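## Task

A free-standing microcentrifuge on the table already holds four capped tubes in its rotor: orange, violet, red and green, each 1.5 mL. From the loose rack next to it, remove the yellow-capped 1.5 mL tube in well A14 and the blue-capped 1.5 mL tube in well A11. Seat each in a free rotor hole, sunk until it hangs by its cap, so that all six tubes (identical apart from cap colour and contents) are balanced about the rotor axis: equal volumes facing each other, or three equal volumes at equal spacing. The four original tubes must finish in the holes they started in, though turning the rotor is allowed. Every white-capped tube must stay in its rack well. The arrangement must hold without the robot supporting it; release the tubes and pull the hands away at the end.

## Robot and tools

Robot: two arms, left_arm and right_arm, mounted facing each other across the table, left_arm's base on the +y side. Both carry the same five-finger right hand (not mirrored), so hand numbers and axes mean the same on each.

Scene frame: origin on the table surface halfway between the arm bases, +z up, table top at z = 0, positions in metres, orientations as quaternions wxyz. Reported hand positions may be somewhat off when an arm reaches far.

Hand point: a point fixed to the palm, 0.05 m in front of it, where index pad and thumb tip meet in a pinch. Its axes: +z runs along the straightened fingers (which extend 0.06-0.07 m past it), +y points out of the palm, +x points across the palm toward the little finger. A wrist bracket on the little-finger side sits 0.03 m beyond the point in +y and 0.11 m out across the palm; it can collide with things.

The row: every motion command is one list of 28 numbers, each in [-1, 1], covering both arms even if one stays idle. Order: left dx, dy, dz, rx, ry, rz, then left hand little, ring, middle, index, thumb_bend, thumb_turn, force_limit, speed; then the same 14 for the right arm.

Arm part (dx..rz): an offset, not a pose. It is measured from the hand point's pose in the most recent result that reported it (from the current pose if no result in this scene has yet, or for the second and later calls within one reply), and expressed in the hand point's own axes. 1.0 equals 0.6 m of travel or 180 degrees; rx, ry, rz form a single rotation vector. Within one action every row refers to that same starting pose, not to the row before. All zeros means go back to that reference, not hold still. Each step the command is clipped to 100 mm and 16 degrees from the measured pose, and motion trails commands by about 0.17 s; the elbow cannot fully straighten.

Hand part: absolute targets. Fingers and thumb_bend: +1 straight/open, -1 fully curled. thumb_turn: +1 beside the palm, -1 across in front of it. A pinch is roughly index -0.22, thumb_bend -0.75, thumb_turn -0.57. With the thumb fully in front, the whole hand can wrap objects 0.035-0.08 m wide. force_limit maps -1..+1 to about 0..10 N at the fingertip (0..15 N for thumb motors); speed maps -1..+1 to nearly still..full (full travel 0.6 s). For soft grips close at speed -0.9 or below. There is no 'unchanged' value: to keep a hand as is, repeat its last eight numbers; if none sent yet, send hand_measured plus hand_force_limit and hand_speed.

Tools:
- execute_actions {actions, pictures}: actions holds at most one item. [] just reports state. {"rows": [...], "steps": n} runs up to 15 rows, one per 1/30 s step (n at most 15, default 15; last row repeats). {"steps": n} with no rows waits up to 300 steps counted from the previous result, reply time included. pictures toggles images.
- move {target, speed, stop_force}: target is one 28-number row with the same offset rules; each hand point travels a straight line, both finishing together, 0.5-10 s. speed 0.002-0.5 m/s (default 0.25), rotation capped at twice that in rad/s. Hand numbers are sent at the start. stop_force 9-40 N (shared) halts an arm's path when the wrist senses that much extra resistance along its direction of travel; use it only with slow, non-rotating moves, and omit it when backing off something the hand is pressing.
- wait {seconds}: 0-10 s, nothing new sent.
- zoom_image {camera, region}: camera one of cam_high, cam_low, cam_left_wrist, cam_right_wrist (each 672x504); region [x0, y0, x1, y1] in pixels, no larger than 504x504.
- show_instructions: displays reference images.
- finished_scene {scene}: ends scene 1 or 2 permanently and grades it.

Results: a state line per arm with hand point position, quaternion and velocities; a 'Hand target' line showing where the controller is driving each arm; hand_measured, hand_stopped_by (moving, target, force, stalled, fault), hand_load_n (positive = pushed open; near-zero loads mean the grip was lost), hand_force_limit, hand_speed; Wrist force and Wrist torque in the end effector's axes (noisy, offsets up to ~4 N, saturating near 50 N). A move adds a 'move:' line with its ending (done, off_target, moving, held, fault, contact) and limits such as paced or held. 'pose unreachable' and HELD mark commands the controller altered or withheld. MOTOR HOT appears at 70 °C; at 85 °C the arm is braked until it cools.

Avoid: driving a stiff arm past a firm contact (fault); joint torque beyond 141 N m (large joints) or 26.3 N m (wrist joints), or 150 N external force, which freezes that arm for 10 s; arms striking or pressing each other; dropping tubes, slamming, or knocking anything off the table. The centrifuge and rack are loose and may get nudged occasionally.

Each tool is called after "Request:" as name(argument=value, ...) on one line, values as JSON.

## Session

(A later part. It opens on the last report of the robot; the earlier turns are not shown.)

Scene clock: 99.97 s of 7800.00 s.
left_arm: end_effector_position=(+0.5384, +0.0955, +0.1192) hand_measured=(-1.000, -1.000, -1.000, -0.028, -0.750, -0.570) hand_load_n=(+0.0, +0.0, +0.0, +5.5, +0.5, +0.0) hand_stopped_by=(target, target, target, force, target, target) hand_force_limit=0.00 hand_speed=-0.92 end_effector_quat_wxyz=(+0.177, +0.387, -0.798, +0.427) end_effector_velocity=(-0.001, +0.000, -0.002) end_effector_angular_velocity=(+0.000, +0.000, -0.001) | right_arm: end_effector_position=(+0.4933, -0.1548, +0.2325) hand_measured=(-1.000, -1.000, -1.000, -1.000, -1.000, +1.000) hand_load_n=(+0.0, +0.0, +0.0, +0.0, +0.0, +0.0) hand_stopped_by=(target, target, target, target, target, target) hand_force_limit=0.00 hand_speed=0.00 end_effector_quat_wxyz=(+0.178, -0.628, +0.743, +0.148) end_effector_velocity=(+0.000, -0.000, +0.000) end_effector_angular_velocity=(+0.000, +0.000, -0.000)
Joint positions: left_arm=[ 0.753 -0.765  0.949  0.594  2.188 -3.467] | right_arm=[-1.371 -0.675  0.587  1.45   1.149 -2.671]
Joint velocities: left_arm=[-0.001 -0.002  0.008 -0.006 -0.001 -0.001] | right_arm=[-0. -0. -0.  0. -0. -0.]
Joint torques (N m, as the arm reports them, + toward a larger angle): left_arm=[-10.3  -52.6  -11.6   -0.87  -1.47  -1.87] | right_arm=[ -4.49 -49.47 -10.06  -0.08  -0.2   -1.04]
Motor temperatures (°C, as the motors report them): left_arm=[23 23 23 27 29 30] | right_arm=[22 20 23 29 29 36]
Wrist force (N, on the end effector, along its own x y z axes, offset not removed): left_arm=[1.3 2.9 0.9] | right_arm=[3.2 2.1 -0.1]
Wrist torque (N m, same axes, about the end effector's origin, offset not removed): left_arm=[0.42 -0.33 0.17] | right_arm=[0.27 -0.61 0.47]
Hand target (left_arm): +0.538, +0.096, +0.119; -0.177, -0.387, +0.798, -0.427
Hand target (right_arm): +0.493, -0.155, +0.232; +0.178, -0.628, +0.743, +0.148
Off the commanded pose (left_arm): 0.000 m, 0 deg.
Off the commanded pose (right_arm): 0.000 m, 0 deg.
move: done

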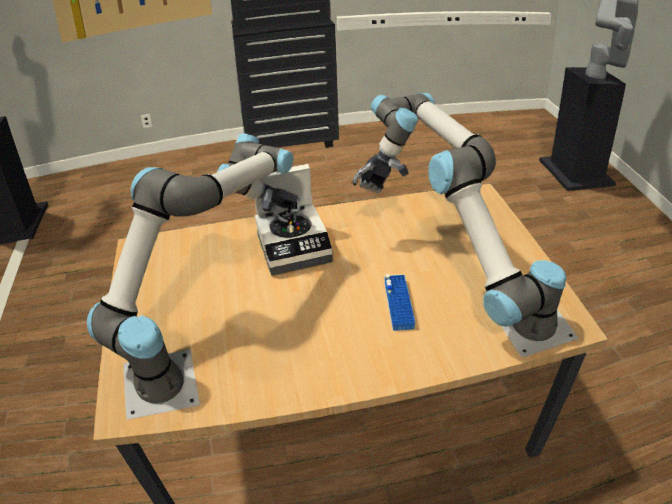

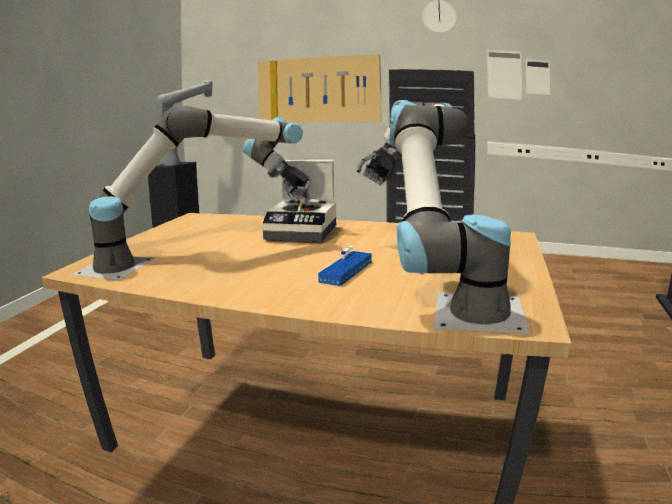

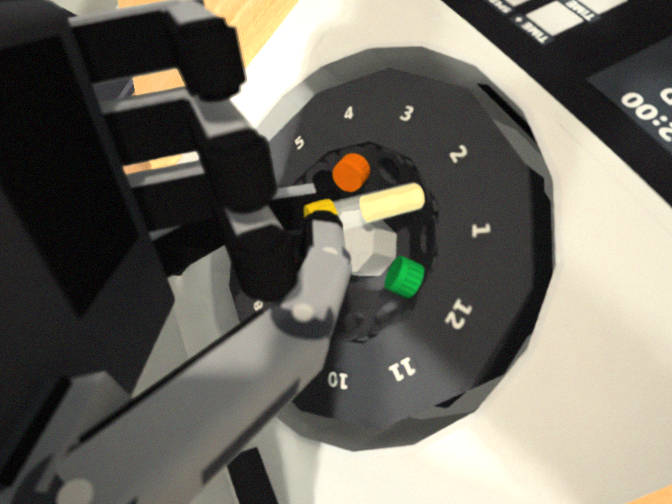

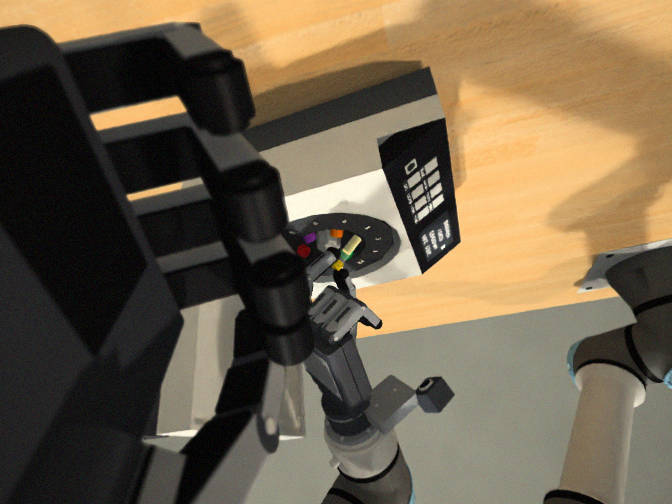

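Tip is in. Advance 12 mm more.

Request:
move(target=[0,0.0188,0.0068,0,0,0,-1,-1,-1,-0.3,-0.75,-0.57,0,-0.92,0,0,0,0,0,0,-1,-1,-1,-1,-1,1,0,0], speed=0.009, stop_force=9)

Scene clock: 101.97 s of 7800.00 s.
left_arm: end_effector_position=(+0.5301, +0.0959, +0.1108) hand_measured=(-1.000, -1.000, -1.000, -0.028, -0.750, -0.570) hand_load_n=(+0.0, +0.0, +0.0, +5.5, +0.5, +0.0) hand_stopped_by=(target, target, target, force, target, target) hand_force_limit=0.00 hand_speed=-0.92 end_effector_quat_wxyz=(+0.177, +0.387, -0.798, +0.427) end_effector_velocity=(-0.001, -0.000, -0.002) end_effector_angular_velocity=(-0.000, +0.000, -0.000) | right_arm: end_effector_position=(+0.4933, -0.1548, +0.2325) hand_measured=(-1.000, -1.000, -1.000, -1.000, -1.000, +1.000) hand_load_n=(+0.0, +0.0, +0.0, +0.0, +0.0, +0.0) hand_stopped_by=(target, target, target, target, target, target) hand_force_limit=0.00 hand_speed=0.00 end_effector_quat_wxyz=(+0.178, -0.628, +0.743, +0.148) end_effector_velocity=(+0.001, +0.000, +0.000) end_effector_angular_velocity=(-0.000, -0.003, -0.000)
Joint positions: left_arm=[ 0.745 -0.783  1.001  0.555  2.182 -3.474] | right_arm=[-1.371 -0.675  0.587  1.45   1.149 -2.671]
Joint velocities: left_arm=[-0.001 -0.002  0.008 -0.006 -0.001 -0.001] | right_arm=[ 0.     0.    -0.001 -0.001  0.001  0.   ]
Joint torques (N m, as the arm reports them, + toward a larger angle): left_arm=[-11.01 -53.5  -10.94  -0.79  -1.28  -1.77] | right_arm=[ -5.36 -49.47 -11.16   0.05   0.05  -0.73]
Motor temperatures (°C, as the motors report them): left_arm=[23 23 23 27 29 30] | right_arm=[22 20 23 29 29 36]
Wrist force (N, on the end effector, along its own x y z axes, offset not removed): left_arm=[1.5 3.5 0.0] | right_arm=[-0.8 0.3 0.7]
Wrist torque (N m, same axes, about the end effector's origin, offset not removed): left_arm=[0.50 -0.23 0.20] | right_arm=[0.03 0.10 0.19]
Hand target (left_arm): +0.530, +0.096, +0.111; -0.177, -0.387, +0.798, -0.427
Hand target (right_arm): +0.493, -0.155, +0.232; +0.178, -0.628, +0.743, +0.148
Off the commanded pose (left_arm): 0.000 m, 0 deg.
Off the commanded pose (right_arm): 0.000 m, 0 deg.
move: done

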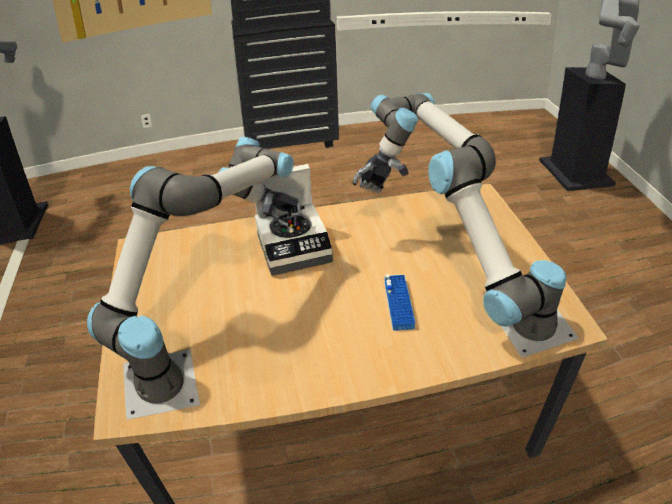

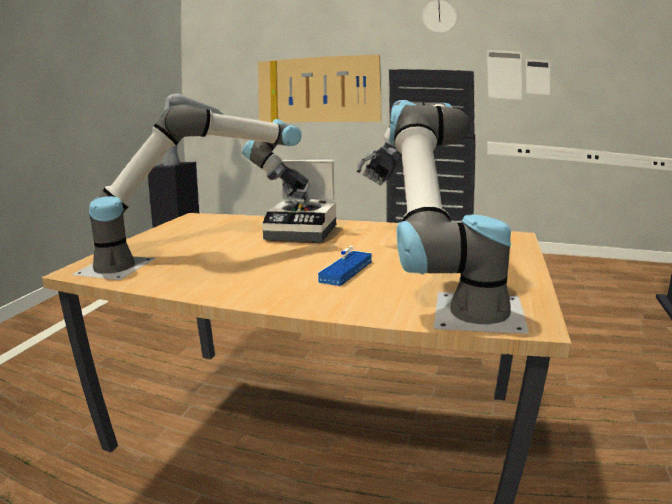

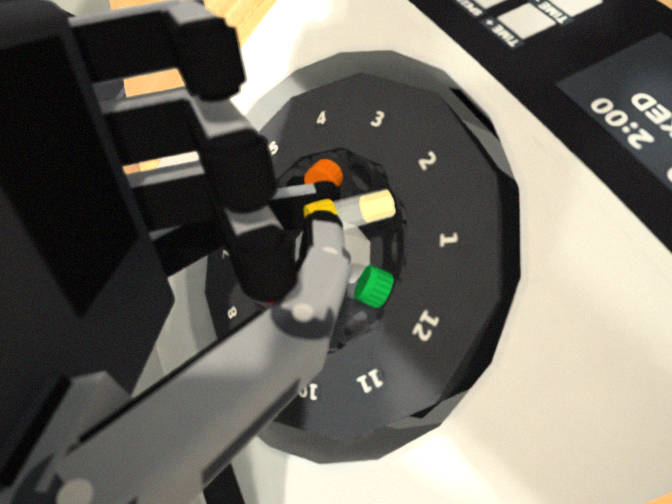

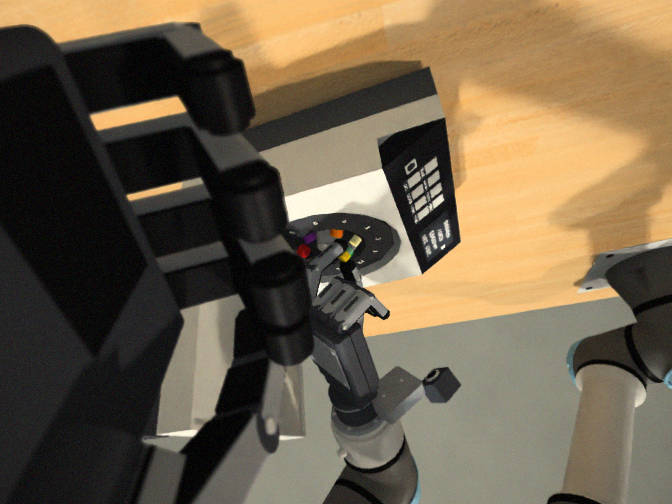

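Request:
move(target=[0,0,-0.004,0,0,0,-1,-1,-1,0.1,-0.75,-0.57,0,-0.5,0,0,0,0,0,0,-1,-1,-1,-1,-1,1,0,0], speed=0.005)

Request:
move(target=[0.0796,-0.0707,-0.0748,0,0,0,-1,-1,-1,0.1,-0.75,-0.57,0,-0.5,0,0,0,0,0,0,-1,-1,-1,-1,-1,1,0,0], speed=0.1)

Request:
move(target=[-0.09,0.025,-0.105,-0.318,-0.04,0.449,-1,-1,-1,1,-1,1,0,0,0,0,0,0,0,0,-1,-1,-1,-1,-1,1,0,0], speed=0.3)

Request:
zoom_image(camera="cam_right_wrist", region=[280,200,410,300])

Scene clock: 105.23 s of 7800.00 s.
left_arm: end_effector_position=(+0.5300, +0.0978, +0.1121) hand_measured=(-1.000, -1.000, -1.000, +0.100, -0.750, -0.570) hand_load_n=(+0.0, +0.0, +0.0, +0.0, +0.0, +0.0) hand_stopped_by=(target, target, target, target, target, target) hand_force_limit=0.00 hand_speed=-0.50 end_effector_quat_wxyz=(+0.177, +0.387, -0.798, +0.427) end_effector_velocity=(-0.000, +0.000, +0.001) end_effector_angular_velocity=(-0.000, +0.000, -0.001) | right_arm: end_effector_position=(+0.4933, -0.1548, +0.2325) hand_measured=(-1.000, -1.000, -1.000, -1.000, -1.000, +1.000) hand_load_n=(+0.0, +0.0, +0.0, +0.0, +0.0, +0.0) hand_stopped_by=(target, target, target, target, target, target) hand_force_limit=0.00 hand_speed=0.00 end_effector_quat_wxyz=(+0.178, -0.628, +0.743, +0.148) end_effector_velocity=(+0.001, -0.001, +0.000) end_effector_angular_velocity=(-0.001, -0.001, -0.001)
Joint positions: left_arm=[ 0.747 -0.786  1.004  0.557  2.183 -3.472] | right_arm=[-1.371 -0.675  0.587  1.45   1.149 -2.671]
Joint velocities: left_arm=[ 0.    -0.001  0.001  0.001  0.001  0.   ] | right_arm=[-0.001  0.    -0.001  0.     0.001 -0.   ]
Joint torques (N m, as the arm reports them, + toward a larger angle): left_arm=[  9.51 -54.13 -12.34   2.11   2.68   1.55] | right_arm=[ -5.14 -50.64 -10.22  -0.03  -0.06  -0.84]
Motor temperatures (°C, as the motors report them): left_arm=[23 23 23 27 29 30] | right_arm=[22 20 23 29 29 36]
Wrist force (N, on the end effector, along its own x y z axes, offset not removed): left_arm=[1.9 2.0 -0.4] | right_arm=[1.5 1.1 -0.5]
Wrist torque (N m, same axes, about the end effector's origin, offset not removed): left_arm=[0.30 -0.29 0.23] | right_arm=[0.31 -0.23 0.34]
Hand target (left_arm): +0.530, +0.098, +0.112; -0.177, -0.387, +0.798, -0.427
Hand target (right_arm): +0.493, -0.155, +0.232; +0.178, -0.628, +0.743, +0.148
Off the commanded pose (left_arm): 0.000 m, 0 deg.
Off the commanded pose (right_arm): 0.000 m, 0 deg.
move: done

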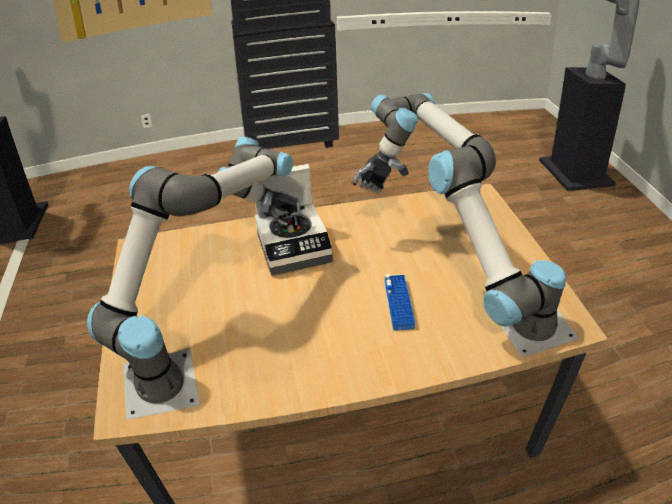

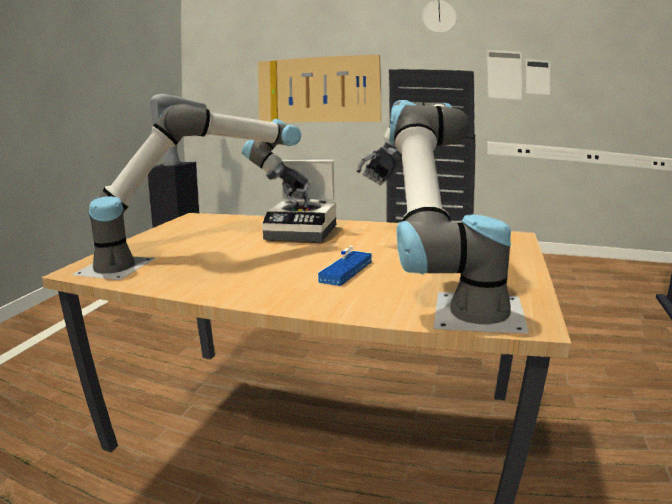

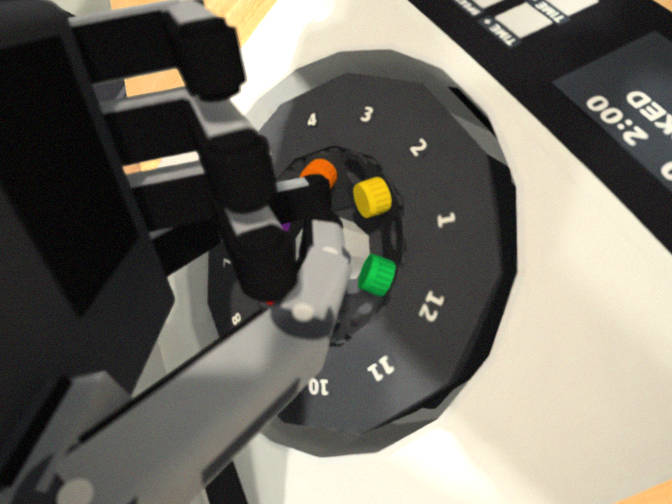

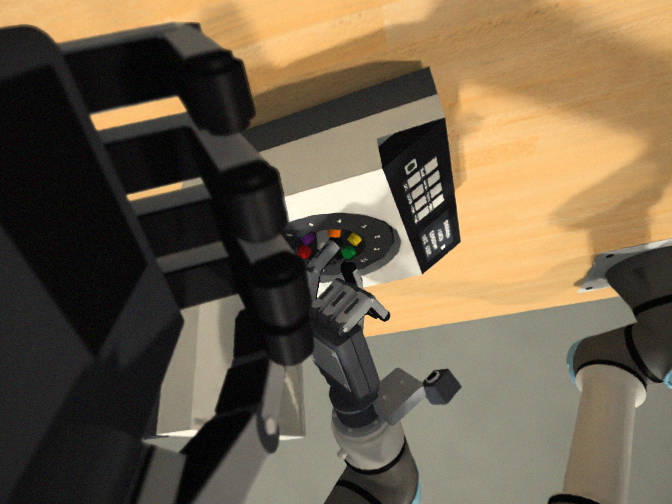

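Scene clock: 106.47 s of 7800.00 s.
left_arm: end_effector_position=(+0.5298, +0.0980, +0.1900) hand_measured=(-1.000, -1.000, -1.000, +0.100, -0.750, -0.570) hand_load_n=(+0.0, +0.0, +0.0, +0.0, +0.0, +0.0) hand_stopped_by=(target, target, target, target, target, target) hand_force_limit=0.00 hand_speed=-0.50 end_effector_quat_wxyz=(+0.176, +0.387, -0.798, +0.427) end_effector_velocity=(+0.000, -0.000, +0.002) end_effector_angular_velocity=(-0.001, +0.001, -0.002) | right_arm: end_effector_position=(+0.4933, -0.1548, +0.2325) hand_measured=(-1.000, -1.000, -1.000, -1.000, -1.000, +1.000) hand_load_n=(+0.0, +0.0, +0.0, +0.0, +0.0, +0.0) hand_stopped_by=(target, target, target, target, target, target) hand_force_limit=0.00 hand_speed=0.00 end_effector_quat_wxyz=(+0.178, -0.628, +0.743, +0.148) end_effector_velocity=(+0.000, +0.000, +0.000) end_effector_angular_velocity=(-0.000, -0.001, -0.000)
Joint positions: left_arm=[ 0.747 -0.817  0.857  0.734  2.183 -3.472] | right_arm=[-1.371 -0.675  0.587  1.45   1.149 -2.671]
Joint velocities: left_arm=[ 0.001  0.001 -0.008  0.007  0.003  0.001] | right_arm=[ 0.    -0.    -0.001 -0.     0.001  0.   ]
Joint torques (N m, as the arm reports them, + toward a larger angle): left_arm=[ -6.45 -38.03 -28.76   1.65   2.83   1.64] | right_arm=[ -4.95 -49.93 -10.22  -0.11  -0.01  -0.94]
Motor temperatures (°C, as the motors report them): left_arm=[23 23 23 27 29 30] | right_arm=[22 20 23 29 29 36]
Wrist force (N, on the end effector, along its own x y z axes, offset not removed): left_arm=[1.8 2.6 2.0] | right_arm=[1.9 1.5 -1.6]
Wrist torque (N m, same axes, about the end effector's origin, offset not removed): left_arm=[0.29 -0.26 0.14] | right_arm=[0.50 -0.24 0.33]
Hand target (left_arm): +0.530, +0.098, +0.190; -0.177, -0.387, +0.798, -0.427
Hand target (right_arm): +0.493, -0.155, +0.232; +0.178, -0.628, +0.743, +0.148
Off the commanded pose (left_arm): 0.000 m, 0 deg.
Off the commanded pose (right_arm): 0.000 m, 0 deg.
move: done

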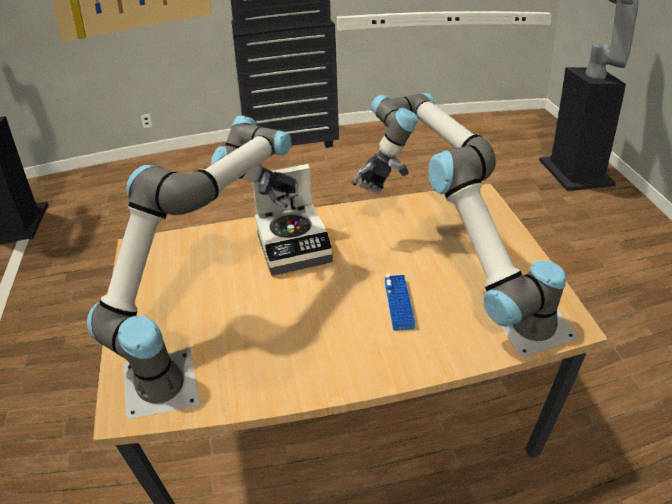

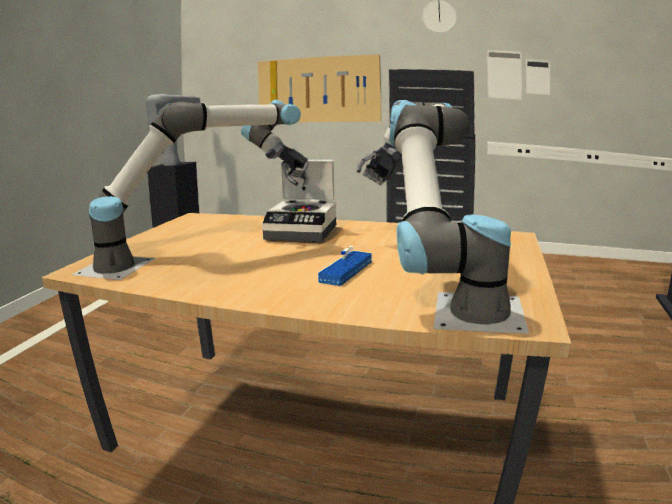

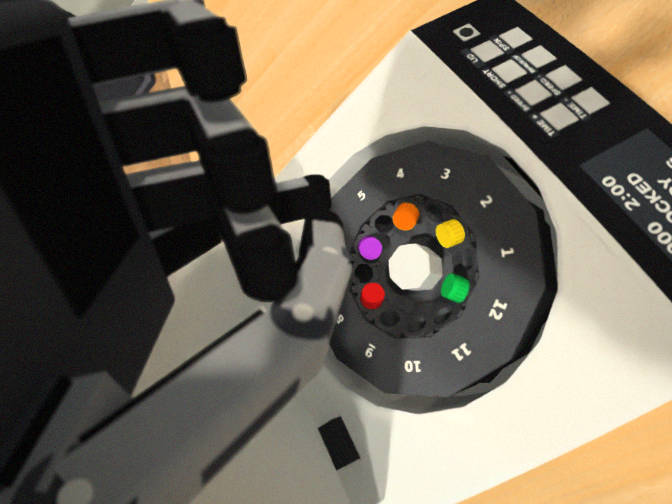

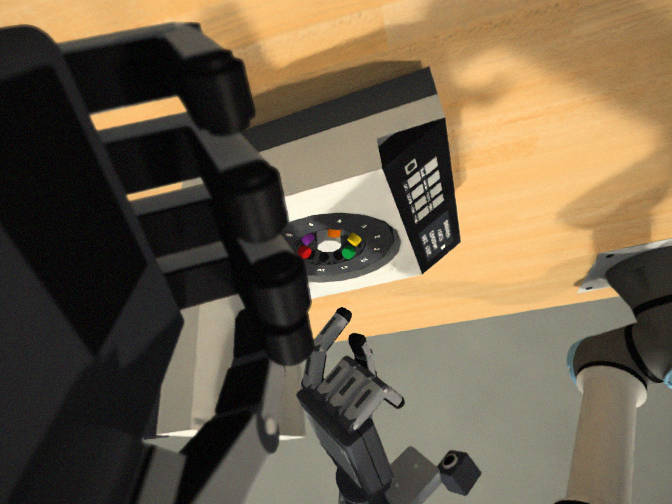

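Scene clock: 109.90 s of 7800.00 s.
left_arm: end_effector_position=(+0.5496, +0.1798, +0.1848) hand_measured=(-1.000, -1.000, -1.000, +1.000, -1.000, +1.000) hand_load_n=(+0.0, +0.0, +0.0, +0.0, +0.0, +0.0) hand_stopped_by=(target, target, target, target, target, target) hand_force_limit=0.00 hand_speed=0.00 end_effector_quat_wxyz=(+0.024, +0.297, +0.954, -0.014) end_effector_velocity=(-0.001, +0.000, -0.000) end_effector_angular_velocity=(+0.001, -0.007, -0.009) | right_arm: end_effector_position=(+0.4933, -0.1548, +0.2325) hand_measured=(-1.000, -1.000, -1.000, -1.000, -1.000, +1.000) hand_load_n=(+0.0, +0.0, +0.0, +0.0, +0.0, +0.0) hand_stopped_by=(target, target, target, target, target, target) hand_force_limit=0.00 hand_speed=0.00 end_effector_quat_wxyz=(+0.178, -0.628, +0.743, +0.148) end_effector_velocity=(-0.001, -0.000, -0.000) end_effector_angular_velocity=(-0.001, +0.002, +0.000)
Joint positions: left_arm=[ 0.551 -0.67   0.637  1.547  1.565 -1.896] | right_arm=[-1.371 -0.675  0.587  1.45   1.149 -2.671]
Joint velocities: left_arm=[-0.003 -0.009  0.017 -0.012 -0.006  0.006] | right_arm=[ 0.     0.     0.     0.002  0.001 -0.   ]
Joint torques (N m, as the arm reports them, + toward a larger angle): left_arm=[-10.61 -56.19 -10.29   0.76  -1.83   1.91] | right_arm=[ -5.86 -50.75  -9.44   0.    -0.22  -0.73]
Motor temperatures (°C, as the motors report them): left_arm=[23 23 23 27 29 30] | right_arm=[22 20 23 29 29 36]
Wrist force (N, on the end effector, along its own x y z axes, offset not removed): left_arm=[0.0 1.4 1.2] | right_arm=[1.1 2.6 1.7]
Wrist torque (N m, same axes, about the end effector's origin, offset not removed): left_arm=[0.14 -0.14 0.00] | right_arm=[0.20 -0.19 0.22]
Hand target (left_arm): +0.550, +0.180, +0.185; +0.025, +0.298, +0.954, -0.014
Hand target (right_arm): +0.493, -0.155, +0.232; +0.178, -0.628, +0.743, +0.148
Off the commanded pose (left_arm): 0.000 m, 0 deg.
Off the commanded pose (right_arm): 0.000 m, 0 deg.
move: done

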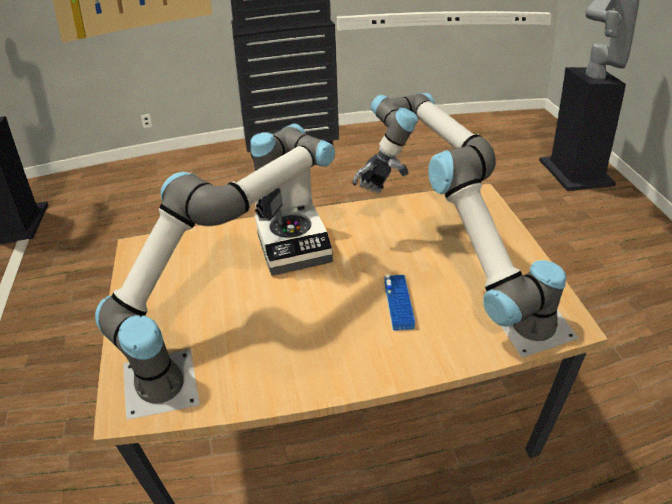

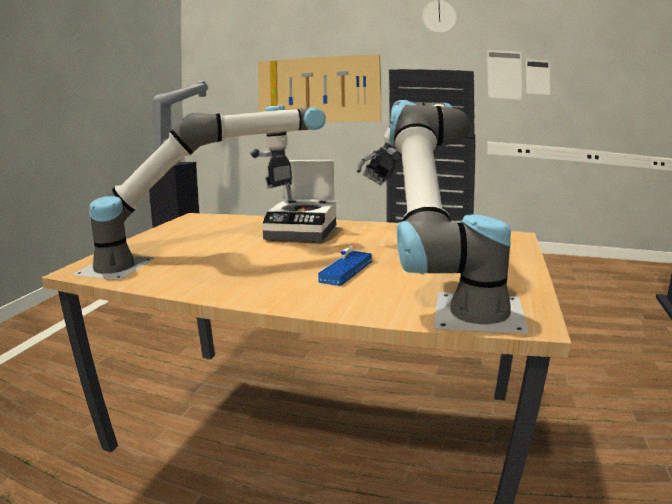

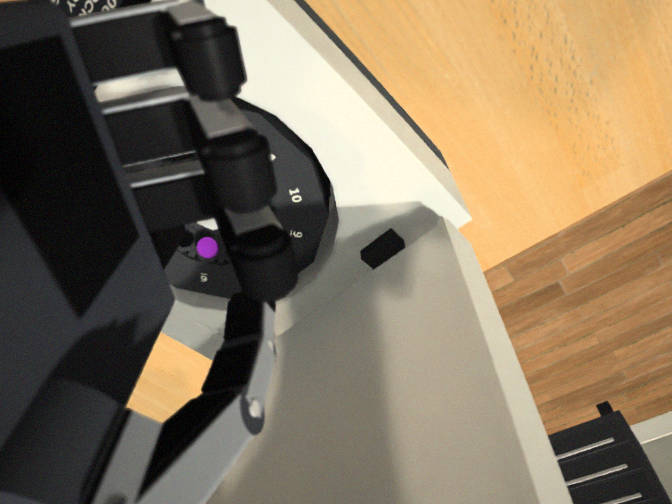

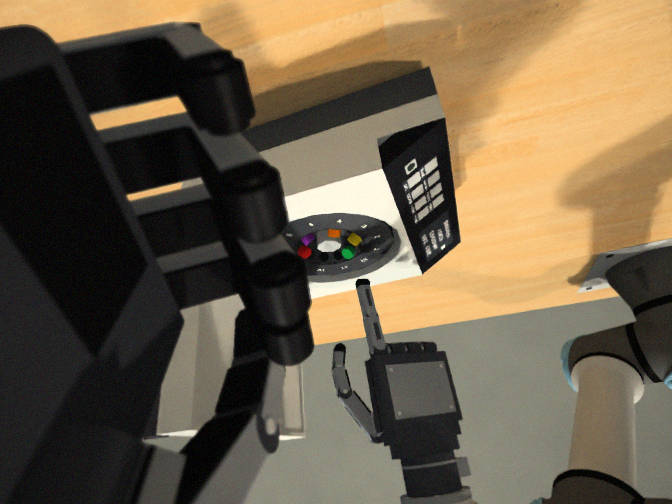

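Region (280, 200, 410, 300) of cam_right_wrist's 672x504 image, scaled by 3.877, with more detail than that image has; it fills the top 388 rows of this view, and the rest is white.

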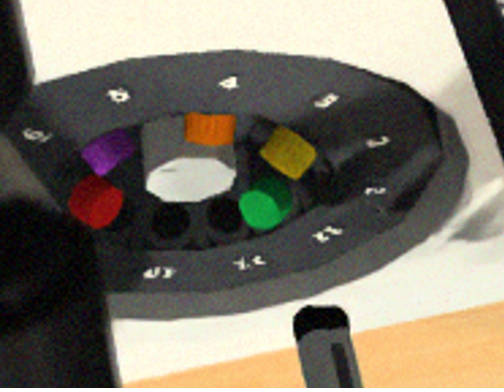

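Request:
move(target=[-0.0485,0.02,0.027,0,0,0,-1,-1,-1,1,-1,1,0,0,0,0,0,0,0,0,-1,-1,-1,-1,-1,1,0,0], speed=0.04, stop_force=10)

Request:
move(target=[0,0,0.0195,0,0,0,-1,-1,-1,1,-1,1,0,0,0,0,0,0,0,0,-1,-1,-1,-1,-1,1,0,0], speed=0.01, stop_force=9)

Request:
zoom_image(camera="cam_right_wrist", region=[280,200,410,300])

Request:
zoom_image(camera="cam_high", region=[260,200,320,245])

Scene clock: 112.23 s of 7800.00 s.
left_arm: end_effector_position=(+0.5808, +0.1726, +0.1701) hand_measured=(-1.000, -1.000, -1.000, +1.000, -1.000, +1.000) hand_load_n=(+0.0, +0.0, +0.0, +0.0, +0.0, +0.0) hand_stopped_by=(target, target, target, target, target, target) hand_force_limit=0.00 hand_speed=0.00 end_effector_quat_wxyz=(+0.025, +0.297, +0.954, -0.014) end_effector_velocity=(+0.002, -0.000, -0.001) end_effector_angular_velocity=(+0.002, +0.002, +0.001) | right_arm: end_effector_position=(+0.4933, -0.1548, +0.2325) hand_measured=(-1.000, -1.000, -1.000, -1.000, -1.000, +1.000) hand_load_n=(+0.0, +0.0, +0.0, +0.0, +0.0, +0.0) hand_stopped_by=(target, target, target, target, target, target) hand_force_limit=0.00 hand_speed=0.00 end_effector_quat_wxyz=(+0.178, -0.628, +0.743, +0.148) end_effector_velocity=(+0.000, -0.001, -0.000) end_effector_angular_velocity=(-0.002, -0.001, -0.001)
Joint positions: left_arm=[ 0.583 -0.541  0.431  1.624  1.567 -1.865] | right_arm=[-1.371 -0.675  0.587  1.45   1.149 -2.671]
Joint velocities: left_arm=[ 0.003  0.014 -0.026  0.014  0.     0.001] | right_arm=[-0.     0.    -0.001  0.001  0.002 -0.   ]
Joint torques (N m, as the arm reports them, + toward a larger angle): left_arm=[ 10.37 -45.43 -26.65   3.69   2.05   1.78] | right_arm=[ -5.33 -49.86 -10.06   0.13  -0.19  -0.94]
Motor temperatures (°C, as the motors report them): left_arm=[23 23 23 27 29 30] | right_arm=[22 20 23 29 29 36]
Wrist force (N, on the end effector, along its own x y z axes, offset not removed): left_arm=[1.1 2.1 1.2] | right_arm=[4.0 2.8 -0.3]
Wrist torque (N m, same axes, about the end effector's origin, offset not removed): left_arm=[0.18 -0.20 0.10] | right_arm=[0.46 -0.62 0.48]
Hand target (left_arm): +0.581, +0.173, +0.170; +0.025, +0.297, +0.954, -0.014
Hand target (right_arm): +0.493, -0.155, +0.232; +0.178, -0.628, +0.743, +0.148
Off the commanded pose (left_arm): 0.000 m, 0 deg.
Off the commanded pose (right_arm): 0.000 m, 0 deg.
move: done

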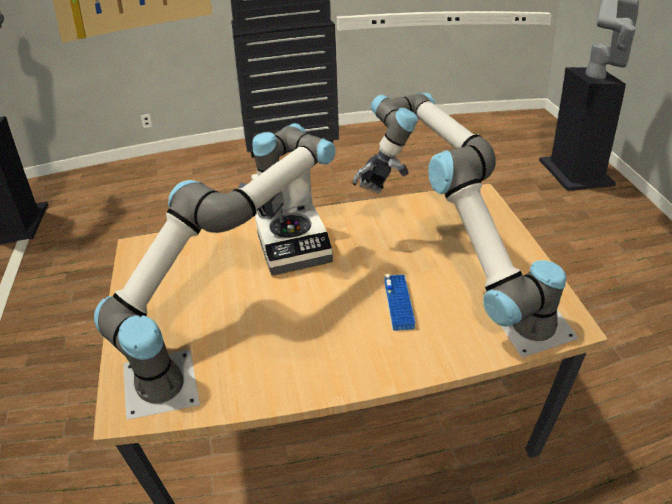

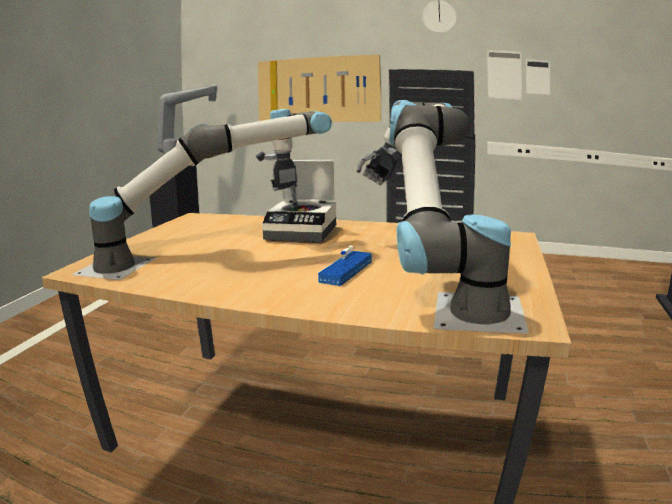

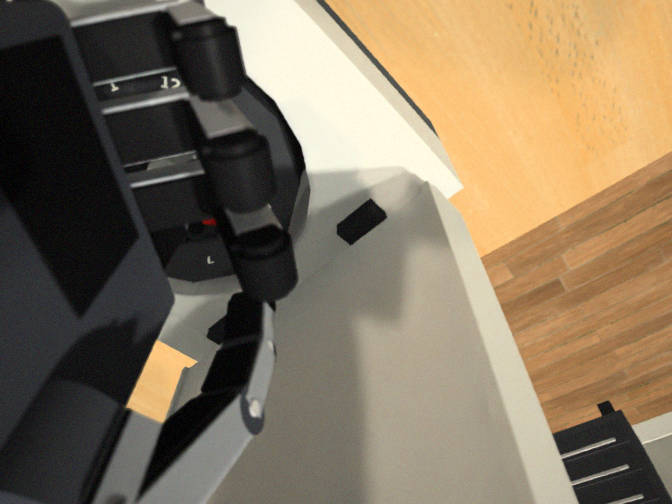

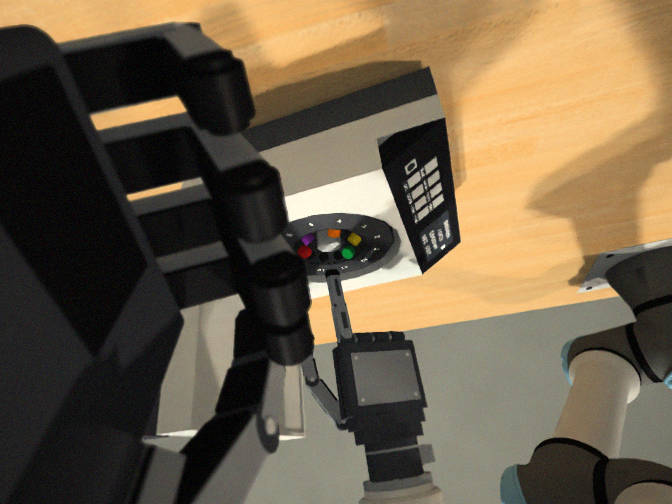

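Scene clock: 113.63 s of 7800.00 s.
left_arm: end_effector_position=(+0.5812, +0.1721, +0.1586) hand_measured=(-1.000, -1.000, -1.000, +1.000, -1.000, +1.000) hand_load_n=(+0.0, +0.0, +0.0, +0.0, +0.0, +0.0) hand_stopped_by=(target, target, target, target, target, target) hand_force_limit=0.00 hand_speed=0.00 end_effector_quat_wxyz=(+0.025, +0.297, +0.954, -0.014) end_effector_velocity=(-0.000, -0.001, -0.003) end_effector_angular_velocity=(+0.001, +0.001, -0.001) | right_arm: end_effector_position=(+0.4933, -0.1548, +0.2325) hand_measured=(-1.000, -1.000, -1.000, -1.000, -1.000, +1.000) hand_load_n=(+0.0, +0.0, +0.0, +0.0, +0.0, +0.0) hand_stopped_by=(target, target, target, target, target, target) hand_force_limit=0.00 hand_speed=0.00 end_effector_quat_wxyz=(+0.178, -0.628, +0.743, +0.148) end_effector_velocity=(-0.000, +0.000, +0.000) end_effector_angular_velocity=(-0.001, -0.001, +0.000)
Joint positions: left_arm=[ 0.583 -0.544  0.465  1.593  1.567 -1.865] | right_arm=[-1.371 -0.675  0.587  1.45   1.149 -2.671]
Joint velocities: left_arm=[-0.001  0.     0.006 -0.005  0.     0.   ] | right_arm=[ 0.001 -0.    -0.001  0.     0.001  0.   ]
Joint torques (N m, as the arm reports them, + toward a larger angle): left_arm=[  6.14 -59.97  -9.99   1.02   1.15   1.46] | right_arm=[ -4.96 -49.04 -10.52   0.    -0.24  -0.73]
Motor temperatures (°C, as the motors report them): left_arm=[23 23 23 27 29 30] | right_arm=[22 20 23 29 29 36]
Wrist force (N, on the end effector, along its own x y z axes, offset not removed): left_arm=[3.1 2.9 3.9] | right_arm=[-0.6 1.4 -2.1]
Wrist torque (N m, same axes, about the end effector's origin, offset not removed): left_arm=[0.13 -0.76 0.25] | right_arm=[0.30 0.15 0.09]
Hand target (left_arm): +0.581, +0.172, +0.158; +0.025, +0.297, +0.954, -0.014
Hand target (right_arm): +0.493, -0.155, +0.232; +0.178, -0.628, +0.743, +0.148
Off the commanded pose (left_arm): 0.000 m, 0 deg.
Off the commanded pose (right_arm): 0.000 m, 0 deg.
move: done

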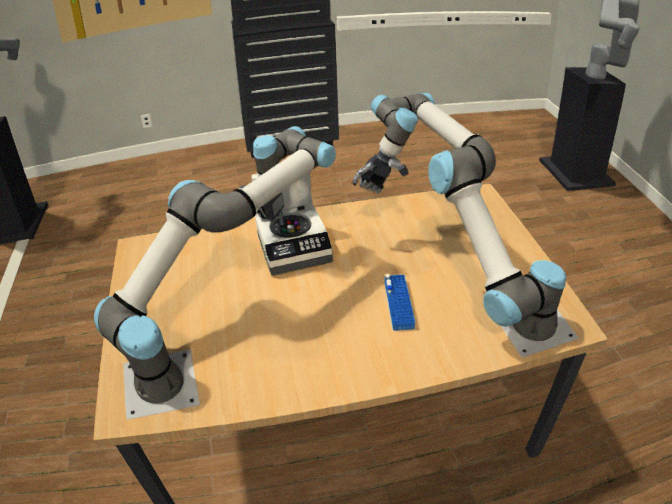

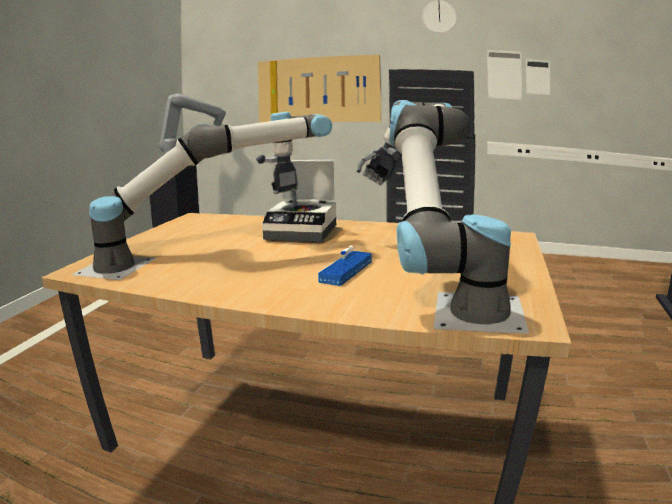

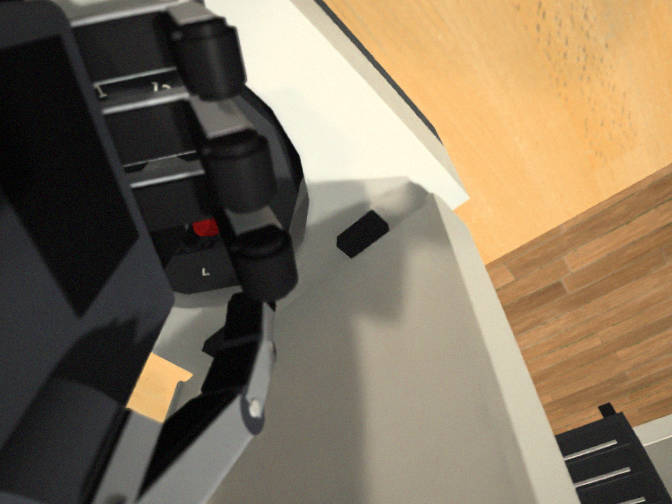

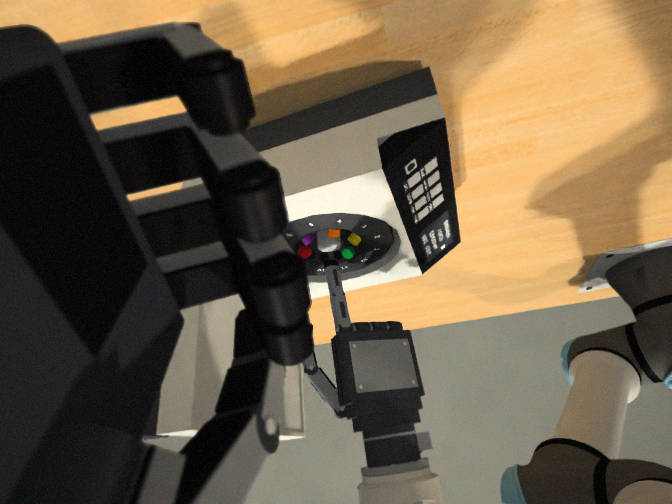

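Region (280, 200, 410, 300) of cam_right_wrist's 672x504 image, scaled by 3.877, with more detail than that image has; it fills the top 388 rows of this view, and the rest is white.

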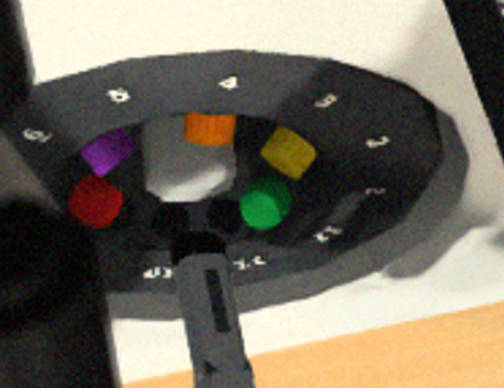

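Region (260, 200, 320, 245) of cam_high's 672x504 image, scaled by 8.400, with more detail than that image has; it fills the top 378 rows of this view, and the rest is white.

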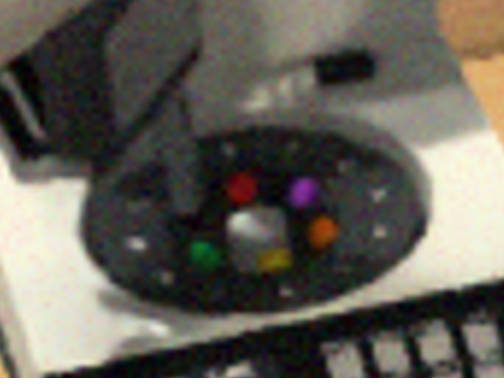

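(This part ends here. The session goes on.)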